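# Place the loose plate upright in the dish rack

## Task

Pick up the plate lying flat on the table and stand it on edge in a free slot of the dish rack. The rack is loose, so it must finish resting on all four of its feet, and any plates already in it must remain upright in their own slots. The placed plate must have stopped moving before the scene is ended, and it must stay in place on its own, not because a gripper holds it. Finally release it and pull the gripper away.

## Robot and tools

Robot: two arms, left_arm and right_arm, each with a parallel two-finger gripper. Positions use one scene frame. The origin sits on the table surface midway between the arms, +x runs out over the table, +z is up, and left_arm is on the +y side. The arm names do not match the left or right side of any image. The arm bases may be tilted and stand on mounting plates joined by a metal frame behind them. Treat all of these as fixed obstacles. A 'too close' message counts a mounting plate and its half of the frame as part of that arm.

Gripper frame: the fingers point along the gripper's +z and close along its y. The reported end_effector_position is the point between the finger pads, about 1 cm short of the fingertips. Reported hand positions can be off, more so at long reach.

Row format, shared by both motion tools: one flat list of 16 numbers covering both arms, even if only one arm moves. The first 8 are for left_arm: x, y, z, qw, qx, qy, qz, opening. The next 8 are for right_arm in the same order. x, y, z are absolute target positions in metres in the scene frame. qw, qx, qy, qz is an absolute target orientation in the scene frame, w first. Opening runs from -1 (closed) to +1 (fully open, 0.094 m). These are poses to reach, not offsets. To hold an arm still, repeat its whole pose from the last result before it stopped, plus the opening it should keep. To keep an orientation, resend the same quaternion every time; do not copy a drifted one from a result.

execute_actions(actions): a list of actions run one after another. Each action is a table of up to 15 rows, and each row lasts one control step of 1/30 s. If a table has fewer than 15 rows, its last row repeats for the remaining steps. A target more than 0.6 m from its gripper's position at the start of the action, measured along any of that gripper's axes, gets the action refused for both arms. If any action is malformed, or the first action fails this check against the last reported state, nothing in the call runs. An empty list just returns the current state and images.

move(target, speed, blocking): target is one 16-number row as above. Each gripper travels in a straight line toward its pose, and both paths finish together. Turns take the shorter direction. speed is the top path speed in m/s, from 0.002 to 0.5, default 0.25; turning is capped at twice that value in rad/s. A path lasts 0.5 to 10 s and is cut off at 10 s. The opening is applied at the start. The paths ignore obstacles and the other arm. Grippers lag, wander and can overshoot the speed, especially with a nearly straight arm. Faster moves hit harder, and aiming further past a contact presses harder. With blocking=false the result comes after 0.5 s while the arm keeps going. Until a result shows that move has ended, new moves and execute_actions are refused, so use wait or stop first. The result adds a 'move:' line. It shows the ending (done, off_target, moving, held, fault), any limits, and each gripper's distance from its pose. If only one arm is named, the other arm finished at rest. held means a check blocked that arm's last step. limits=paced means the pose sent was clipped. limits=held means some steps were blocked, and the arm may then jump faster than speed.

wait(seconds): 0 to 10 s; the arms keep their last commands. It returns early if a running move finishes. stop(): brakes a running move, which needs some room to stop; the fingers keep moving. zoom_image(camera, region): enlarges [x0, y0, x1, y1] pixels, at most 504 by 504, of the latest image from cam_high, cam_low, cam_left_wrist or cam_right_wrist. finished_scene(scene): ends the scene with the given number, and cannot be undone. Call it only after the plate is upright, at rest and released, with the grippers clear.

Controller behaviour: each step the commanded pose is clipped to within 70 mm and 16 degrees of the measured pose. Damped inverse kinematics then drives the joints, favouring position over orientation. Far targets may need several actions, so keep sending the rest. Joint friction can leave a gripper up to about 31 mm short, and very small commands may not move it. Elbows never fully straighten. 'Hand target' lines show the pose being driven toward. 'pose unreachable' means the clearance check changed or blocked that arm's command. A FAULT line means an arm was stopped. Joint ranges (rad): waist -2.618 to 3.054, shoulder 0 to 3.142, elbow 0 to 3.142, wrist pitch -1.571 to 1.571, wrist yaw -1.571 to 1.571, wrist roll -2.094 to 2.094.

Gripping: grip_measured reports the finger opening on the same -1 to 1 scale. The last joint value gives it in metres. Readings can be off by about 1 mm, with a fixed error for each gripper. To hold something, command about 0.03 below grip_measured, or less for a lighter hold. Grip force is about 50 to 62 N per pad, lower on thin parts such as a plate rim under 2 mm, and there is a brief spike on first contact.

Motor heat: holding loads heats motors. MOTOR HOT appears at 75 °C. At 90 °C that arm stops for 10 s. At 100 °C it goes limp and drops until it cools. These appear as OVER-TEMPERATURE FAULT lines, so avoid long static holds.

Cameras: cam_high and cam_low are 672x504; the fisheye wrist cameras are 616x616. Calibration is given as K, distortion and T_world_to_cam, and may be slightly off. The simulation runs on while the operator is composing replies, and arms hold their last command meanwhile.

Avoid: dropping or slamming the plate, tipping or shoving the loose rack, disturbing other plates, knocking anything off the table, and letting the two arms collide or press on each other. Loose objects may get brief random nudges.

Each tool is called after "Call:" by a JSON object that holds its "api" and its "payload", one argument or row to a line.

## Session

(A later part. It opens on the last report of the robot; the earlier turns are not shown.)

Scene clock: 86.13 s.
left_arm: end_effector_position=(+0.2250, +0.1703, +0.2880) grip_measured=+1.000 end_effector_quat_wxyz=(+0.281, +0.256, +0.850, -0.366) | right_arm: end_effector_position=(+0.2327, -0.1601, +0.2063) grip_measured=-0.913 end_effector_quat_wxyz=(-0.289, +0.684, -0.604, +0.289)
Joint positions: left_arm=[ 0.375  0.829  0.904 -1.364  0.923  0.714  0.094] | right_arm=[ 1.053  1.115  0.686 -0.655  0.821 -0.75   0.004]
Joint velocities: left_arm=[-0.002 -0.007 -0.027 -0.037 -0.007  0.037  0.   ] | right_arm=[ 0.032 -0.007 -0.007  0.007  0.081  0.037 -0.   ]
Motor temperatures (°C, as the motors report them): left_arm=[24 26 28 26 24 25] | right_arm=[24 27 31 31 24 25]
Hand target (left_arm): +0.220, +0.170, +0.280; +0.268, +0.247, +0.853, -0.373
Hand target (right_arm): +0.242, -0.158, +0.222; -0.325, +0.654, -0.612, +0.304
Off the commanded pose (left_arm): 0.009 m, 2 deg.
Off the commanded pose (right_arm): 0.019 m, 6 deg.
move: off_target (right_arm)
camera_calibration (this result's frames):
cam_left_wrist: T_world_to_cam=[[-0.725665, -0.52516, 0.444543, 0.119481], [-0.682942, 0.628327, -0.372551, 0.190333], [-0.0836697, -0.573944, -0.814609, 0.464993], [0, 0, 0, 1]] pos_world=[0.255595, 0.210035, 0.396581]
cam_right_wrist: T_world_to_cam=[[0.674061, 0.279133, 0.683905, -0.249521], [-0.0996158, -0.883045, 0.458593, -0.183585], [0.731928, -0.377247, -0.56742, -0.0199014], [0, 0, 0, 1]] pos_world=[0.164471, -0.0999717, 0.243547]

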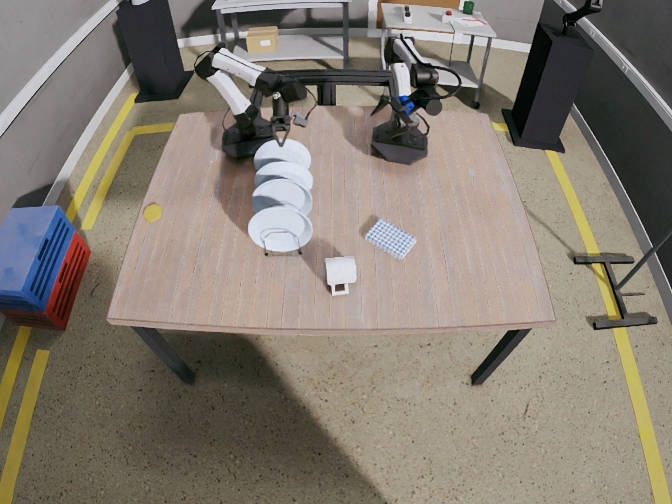

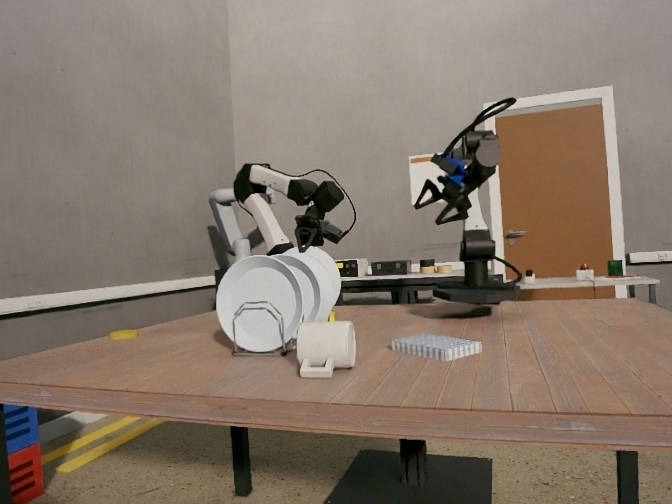

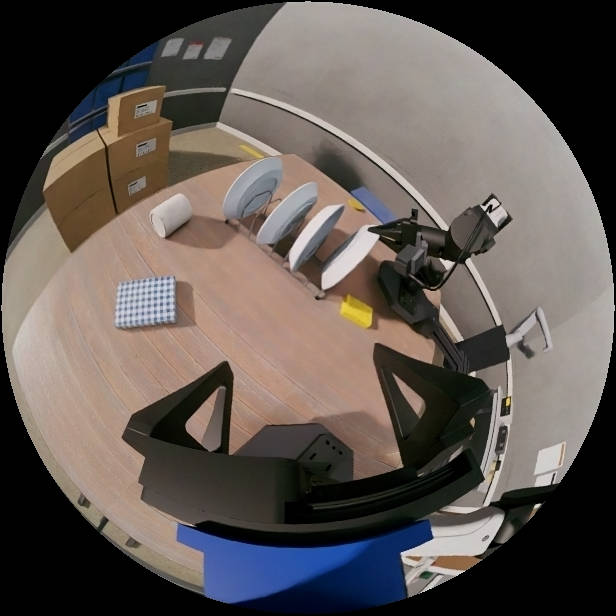

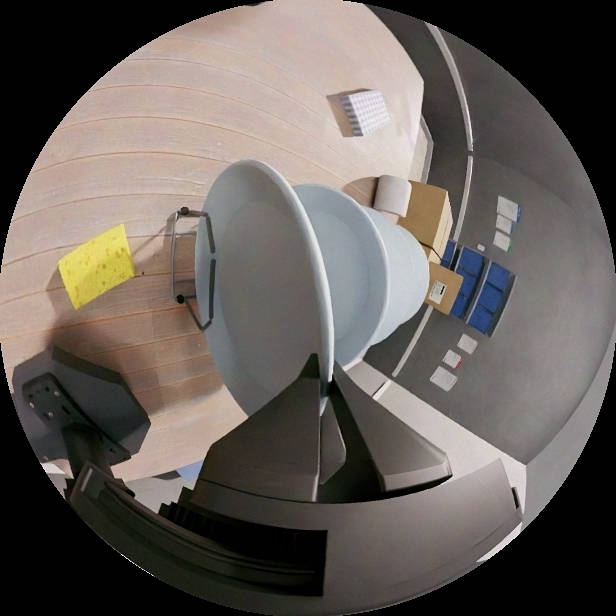

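Call:
{"api": "move", "payload": {
  "target": [0.22,0.17,0.28,0.268,0.247,0.853,-0.373,1,0.246,-0.155,0.197,0.3263,-0.6545,0.6103,-0.3043,-0.96],
  "speed": 0.025
}}

Scene clock: 89.63 s.
left_arm: end_effector_position=(+0.2250, +0.1703, +0.2880) grip_measured=+1.000 end_effector_quat_wxyz=(+0.281, +0.256, +0.850, -0.366) | right_arm: end_effector_position=(+0.2328, -0.1580, +0.1871) grip_measured=-0.913 end_effector_quat_wxyz=(-0.299, +0.681, -0.605, +0.284)
Joint positions: left_arm=[ 0.375  0.829  0.904 -1.364  0.923  0.714  0.094] | right_arm=[ 1.043  1.123  0.603 -0.529  0.811 -0.767  0.004]
Joint velocities: left_arm=[ 0.007  0.002 -0.012 -0.022 -0.007 -0.007  0.   ] | right_arm=[-0.007 -0.002  0.007 -0.095 -0.066 -0.037 -0.001]
Motor temperatures (°C, as the motors report them): left_arm=[24 26 28 26 24 25] | right_arm=[24 27 32 32 24 25]
Hand target (left_arm): +0.220, +0.170, +0.280; +0.268, +0.247, +0.853, -0.373
Hand target (right_arm): +0.245, -0.156, +0.198; -0.325, +0.655, -0.612, +0.304
Off the commanded pose (left_arm): 0.009 m, 2 deg.
Off the commanded pose (right_arm): 0.017 m, 5 deg.
move: off_target (right_arm)
camera_calibration (this result's frames):
cam_left_wrist: T_world_to_cam=[[-0.725665, -0.52516, 0.444543, 0.119481], [-0.682942, 0.628327, -0.372551, 0.190333], [-0.0836697, -0.573944, -0.814609, 0.464993], [0, 0, 0, 1]] pos_world=[0.255595, 0.210035, 0.396581]
cam_right_wrist: T_world_to_cam=[[0.668737, 0.265856, 0.694342, -0.239881], [-0.0994728, -0.893497, 0.437915, -0.170646], [0.736815, -0.361918, -0.571069, -0.0281256], [0, 0, 0, 1]] pos_world=[0.164166, -0.0988769, 0.225226]

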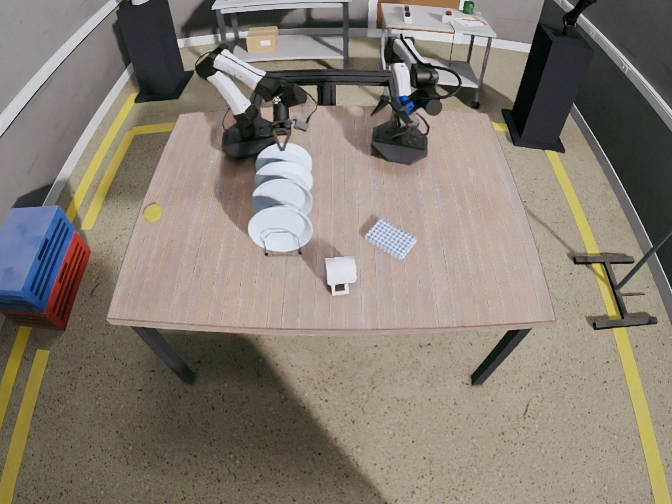

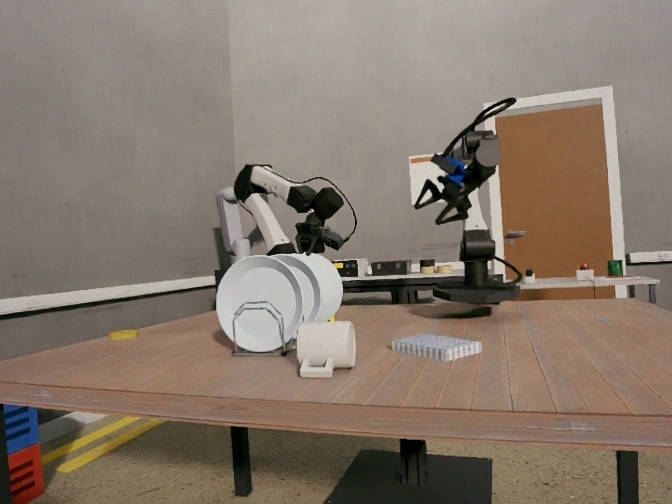

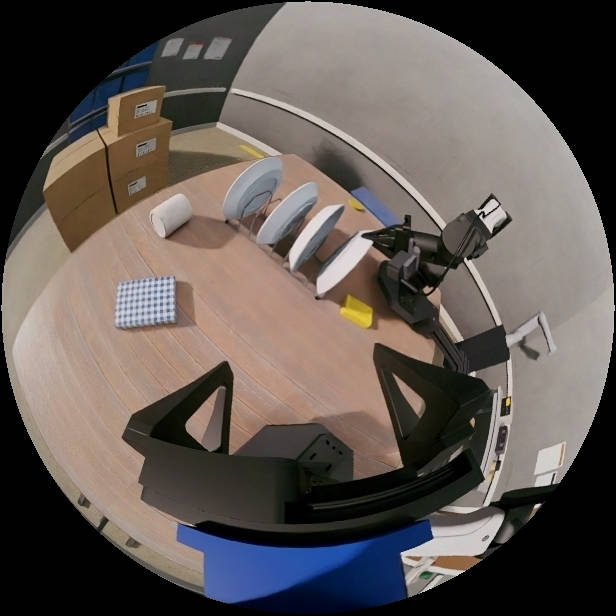

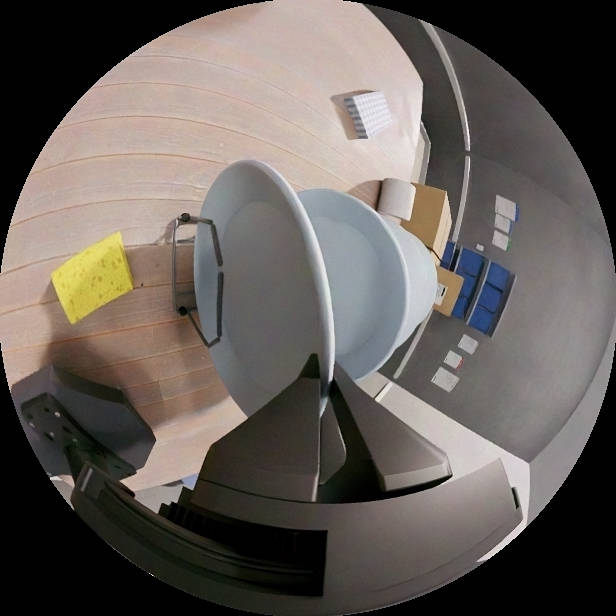

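Call:
{"api": "execute_actions", "payload": {
  "actions": [
    [[0.22,0.17,0.28,0.268,0.247,0.853,-0.373,1,0.246,-0.155,0.196,0.3263,-0.6545,0.6103,-0.3043,-0.96],[0.22,0.17,0.28,0.268,0.247,0.853,-0.373,1,0.246,-0.155,0.195,0.3263,-0.6545,0.6103,-0.3043,-0.96],[0.22,0.17,0.28,0.268,0.247,0.853,-0.373,1,0.246,-0.155,0.194,0.3263,-0.6545,0.6103,-0.3043,-0.96],[0.22,0.17,0.28,0.268,0.247,0.853,-0.373,1,0.246,-0.155,0.193,0.3263,-0.6545,0.6103,-0.3043,-0.96],[0.22,0.17,0.28,0.268,0.247,0.853,-0.373,1,0.246,-0.155,0.193,0.3263,-0.6545,0.6103,-0.3043,-0.96],[0.22,0.17,0.28,0.268,0.247,0.853,-0.373,1,0.246,-0.155,0.193,0.3263,-0.6545,0.6103,-0.3043,-0.92],[0.22,0.17,0.28,0.268,0.247,0.853,-0.373,1,0.246,-0.155,0.193,0.3263,-0.6545,0.6103,-0.3043,-0.90],[0.22,0.17,0.28,0.268,0.247,0.853,-0.373,1,0.246,-0.155,0.193,0.3263,-0.6545,0.6103,-0.3043,-0.88],[0.22,0.17,0.28,0.268,0.247,0.853,-0.373,1,0.246,-0.155,0.193,0.3263,-0.6545,0.6103,-0.3043,-0.86],[0.22,0.17,0.28,0.268,0.247,0.853,-0.373,1,0.246,-0.155,0.193,0.3263,-0.6545,0.6103,-0.3043,-0.83],[0.22,0.17,0.28,0.268,0.247,0.853,-0.373,1,0.246,-0.155,0.193,0.3263,-0.6545,0.6103,-0.3043,-0.80],[0.22,0.17,0.28,0.268,0.247,0.853,-0.373,1,0.246,-0.155,0.193,0.3263,-0.6545,0.6103,-0.3043,-0.76],[0.22,0.17,0.28,0.268,0.247,0.853,-0.373,1,0.246,-0.155,0.193,0.3263,-0.6545,0.6103,-0.3043,-0.72],[0.22,0.17,0.28,0.268,0.247,0.853,-0.373,1,0.246,-0.155,0.193,0.3263,-0.6545,0.6103,-0.3043,-0.67],[0.22,0.17,0.28,0.268,0.247,0.853,-0.373,1,0.246,-0.155,0.193,0.3263,-0.6545,0.6103,-0.3043,-0.62]],
    [[0.22,0.17,0.28,0.268,0.247,0.853,-0.373,1,0.246,-0.155,0.193,0.3263,-0.6545,0.6103,-0.3043,-0.55],[0.22,0.17,0.28,0.268,0.247,0.853,-0.373,1,0.246,-0.155,0.193,0.3263,-0.6545,0.6103,-0.3043,-0.5]]
  ]
}}

Call:
{"api": "move", "payload": {
  "target": [0.22,0.17,0.28,0.268,0.247,0.853,-0.373,1,0.195,-0.158,0.285,0.3263,-0.6545,0.6103,-0.3043,-0.5],
  "speed": 0.15
}}

Call:
{"api": "wait", "payload": {
  "seconds": 2
}}

Call:
{"api": "zoom_image", "payload": {
  "camera": "cam_left_wrist",
  "region": [210, 140, 410, 320]
}}

Scene clock: 97.03 s.
left_arm: end_effector_position=(+0.2250, +0.1703, +0.2880) grip_measured=+1.000 end_effector_quat_wxyz=(+0.281, +0.256, +0.850, -0.366) | right_arm: end_effector_position=(+0.2433, -0.1522, +0.1954) grip_measured=-0.502 end_effector_quat_wxyz=(-0.329, +0.658, -0.611, +0.295)
Joint positions: left_arm=[ 0.375  0.829  0.904 -1.364  0.923  0.714  0.094] | right_arm=[ 1.034  1.129  0.593 -0.434  0.848 -0.785  0.023]
Joint velocities: left_arm=[-0.002 -0.007  0.002 -0.037 -0.066  0.007  0.   ] | right_arm=[-0.012 -0.002 -0.007  0.022 -0.051  0.037  0.   ]
Motor temperatures (°C, as the motors report them): left_arm=[24 26 28 26 24 25] | right_arm=[24 26 32 32 24 25]
Hand target (left_arm): +0.220, +0.170, +0.280; +0.268, +0.247, +0.853, -0.373
Hand target (right_arm): +0.246, -0.155, +0.193; -0.326, +0.655, -0.610, +0.304
Off the commanded pose (left_arm): 0.009 m, 2 deg.
Off the commanded pose (right_arm): 0.005 m, 1 deg.
camera_calibration (this result's frames):
cam_left_wrist: T_world_to_cam=[[-0.725665, -0.52516, 0.444543, 0.119481], [-0.682942, 0.628327, -0.372551, 0.190333], [-0.0836697, -0.573944, -0.814609, 0.464993], [0, 0, 0, 1]] pos_world=[0.255595, 0.210035, 0.396581]
cam_right_wrist: T_world_to_cam=[[0.631886, 0.218407, 0.743652, -0.262095], [-0.146492, -0.908527, 0.391305, -0.149853], [0.761091, -0.356199, -0.542091, -0.0397029], [0, 0, 0, 1]] pos_world=[0.17388, -0.0930441, 0.232023]

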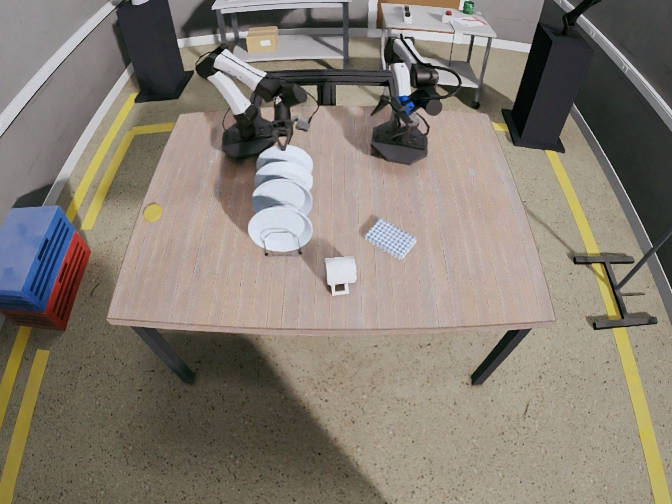

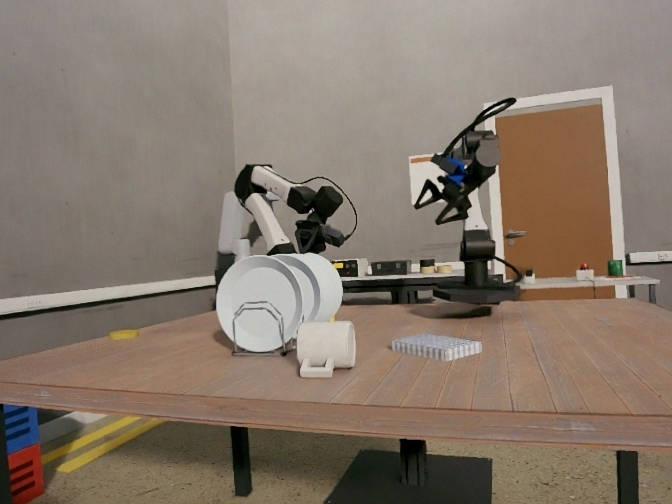

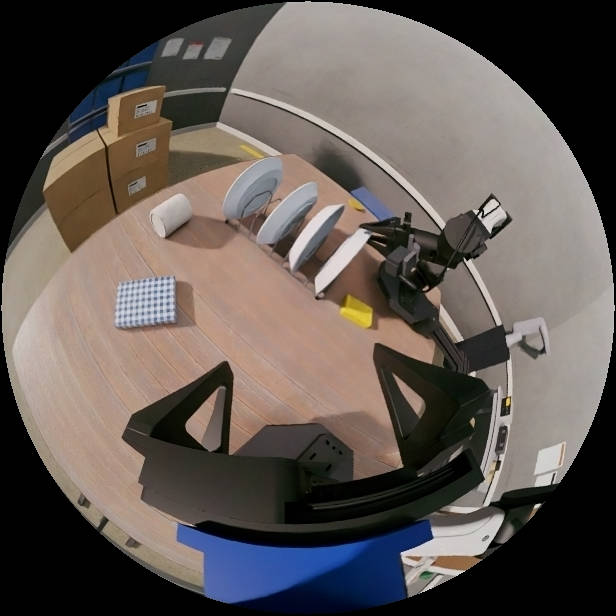

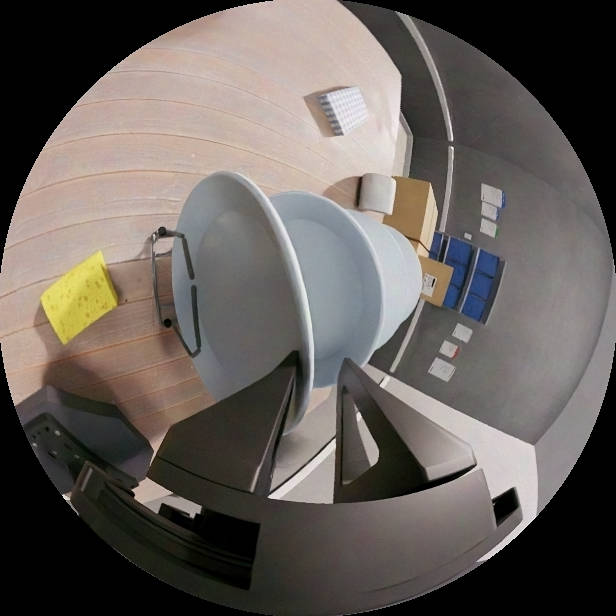

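Scene clock: 98.50 s.
left_arm: end_effector_position=(+0.2250, +0.1703, +0.2880) grip_measured=+1.000 end_effector_quat_wxyz=(+0.281, +0.256, +0.850, -0.366) | right_arm: end_effector_position=(+0.1951, -0.1600, +0.2802) grip_measured=-0.502 end_effector_quat_wxyz=(-0.322, +0.656, -0.612, +0.304)
Joint positions: left_arm=[ 0.375  0.829  0.904 -1.364  0.923  0.714  0.094] | right_arm=[ 1.329  1.134  0.962 -1.185  0.984 -0.322  0.023]
Joint velocities: left_arm=[ 0.002  0.002  0.017 -0.066 -0.022 -0.037  0.   ] | right_arm=[-0.002 -0.007  0.012 -0.007 -0.007  0.022  0.001]
Motor temperatures (°C, as the motors report them): left_arm=[24 26 28 26 24 25] | right_arm=[24 26 32 32 24 25]
Hand target (left_arm): +0.220, +0.170, +0.280; +0.268, +0.247, +0.853, -0.373
Hand target (right_arm): +0.195, -0.157, +0.285; -0.325, +0.654, -0.611, +0.306
Off the commanded pose (left_arm): 0.009 m, 2 deg.
Off the commanded pose (right_arm): 0.005 m, 1 deg.
move: done
camera_calibration (this result's frames):
cam_left_wrist: T_world_to_cam=[[-0.725665, -0.52516, 0.444543, 0.119481], [-0.682942, 0.628327, -0.372551, 0.190333], [-0.0836697, -0.573944, -0.814609, 0.464993], [0, 0, 0, 1]] pos_world=[0.255595, 0.210035, 0.396581]
cam_right_wrist: T_world_to_cam=[[0.631253, 0.223672, 0.742624, -0.291757], [-0.161124, -0.898801, 0.407672, -0.197293], [0.758656, -0.376999, -0.531331, 0.0343], [0, 0, 0, 1]] pos_world=[0.126362, -0.0991383, 0.315322]

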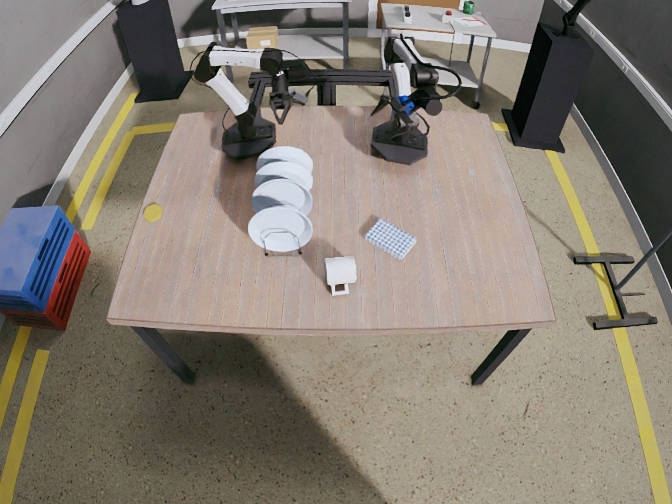

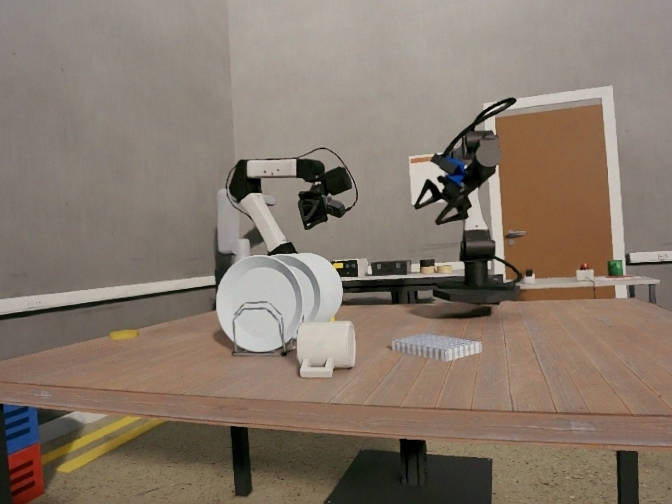

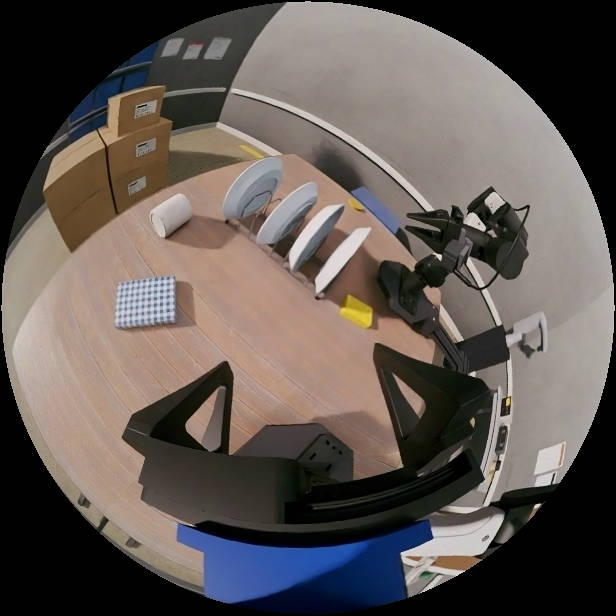

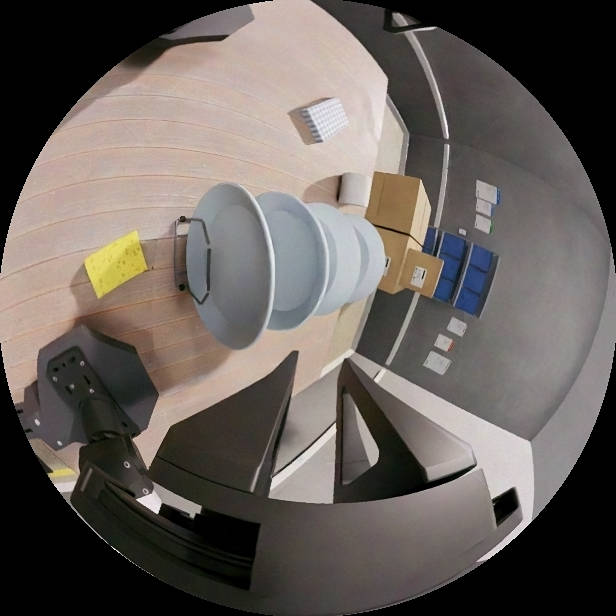

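Scene clock: 100.50 s.
left_arm: end_effector_position=(+0.2250, +0.1703, +0.2880) grip_measured=+1.000 end_effector_quat_wxyz=(+0.281, +0.256, +0.850, -0.366) | right_arm: end_effector_position=(+0.1951, -0.1604, +0.2801) grip_measured=-0.502 end_effector_quat_wxyz=(-0.321, +0.655, -0.612, +0.305)
Joint positions: left_arm=[ 0.375  0.829  0.904 -1.364  0.923  0.714  0.094] | right_arm=[ 1.329  1.134  0.962 -1.188  0.984 -0.318  0.023]
Joint velocities: left_arm=[-0.002  0.002  0.002  0.007  0.051 -0.022  0.   ] | right_arm=[ 0.007 -0.007 -0.002 -0.022 -0.022  0.066  0.   ]
Motor temperatures (°C, as the motors report them): left_arm=[24 26 28 26 24 25] | right_arm=[24 26 32 32 24 25]
Hand target (left_arm): +0.220, +0.170, +0.280; +0.268, +0.247, +0.853, -0.373
Hand target (right_arm): +0.195, -0.157, +0.285; -0.325, +0.654, -0.611, +0.306
Off the commanded pose (left_arm): 0.009 m, 2 deg.
Off the commanded pose (right_arm): 0.005 m, 1 deg.
wait: 2.00 s; at rest by 0.17 s
camera_calibration (this result's frames):
cam_left_wrist: T_world_to_cam=[[-0.725665, -0.52516, 0.444543, 0.119481], [-0.682942, 0.628327, -0.372551, 0.190333], [-0.0836697, -0.573944, -0.814609, 0.464993], [0, 0, 0, 1]] pos_world=[0.255595, 0.210035, 0.396581]
cam_right_wrist: T_world_to_cam=[[0.631757, 0.222422, 0.742571, -0.291883], [-0.162835, -0.898497, 0.407661, -0.197293], [0.757871, -0.378459, -0.531414, 0.0340536], [0, 0, 0, 1]] pos_world=[0.126465, -0.0994578, 0.315269]

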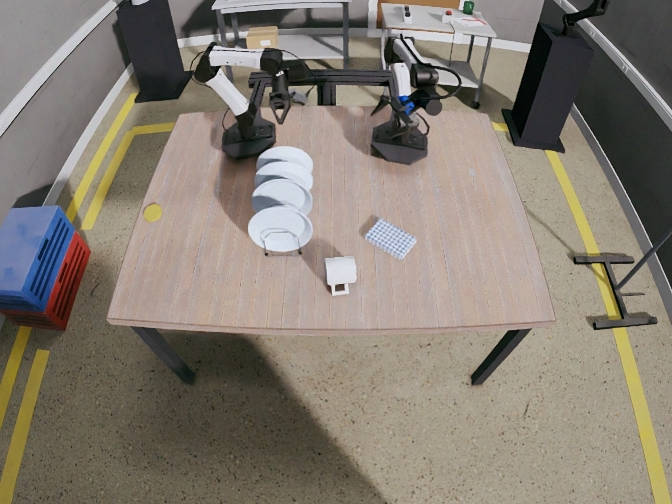

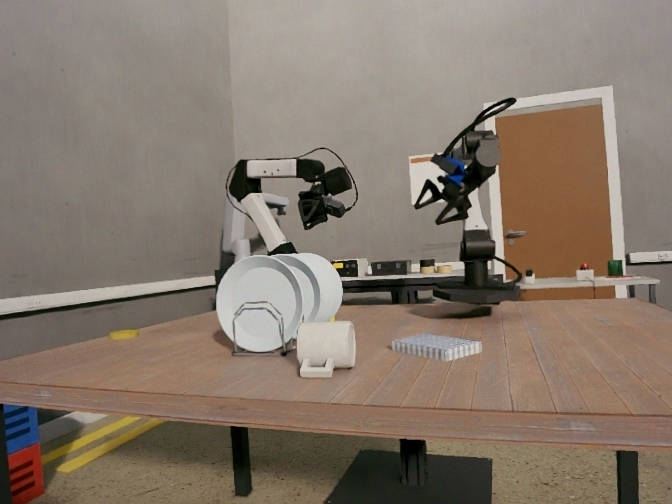

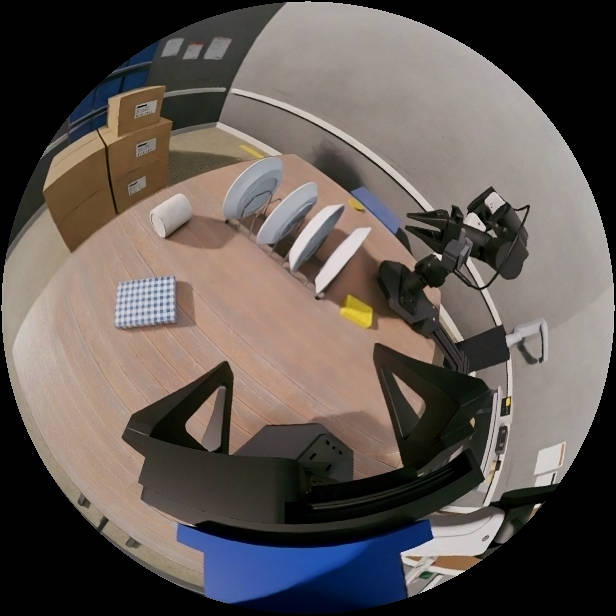

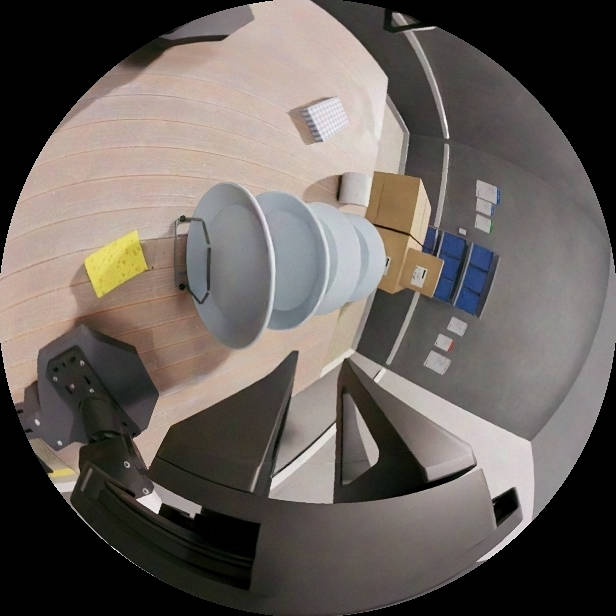

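Region (210, 140, 410, 320) of cam_left_wrist's 616x616 image, scaled by 2.520, with more detail than that image has; it fills the top 454 rows of this view, and the rest is white.

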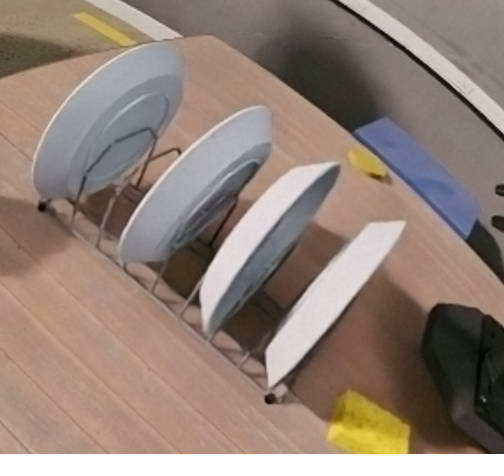

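Call:
{"api": "finished_scene", "payload": {
  "scene": 2
}}

The scene is finished: the task was done.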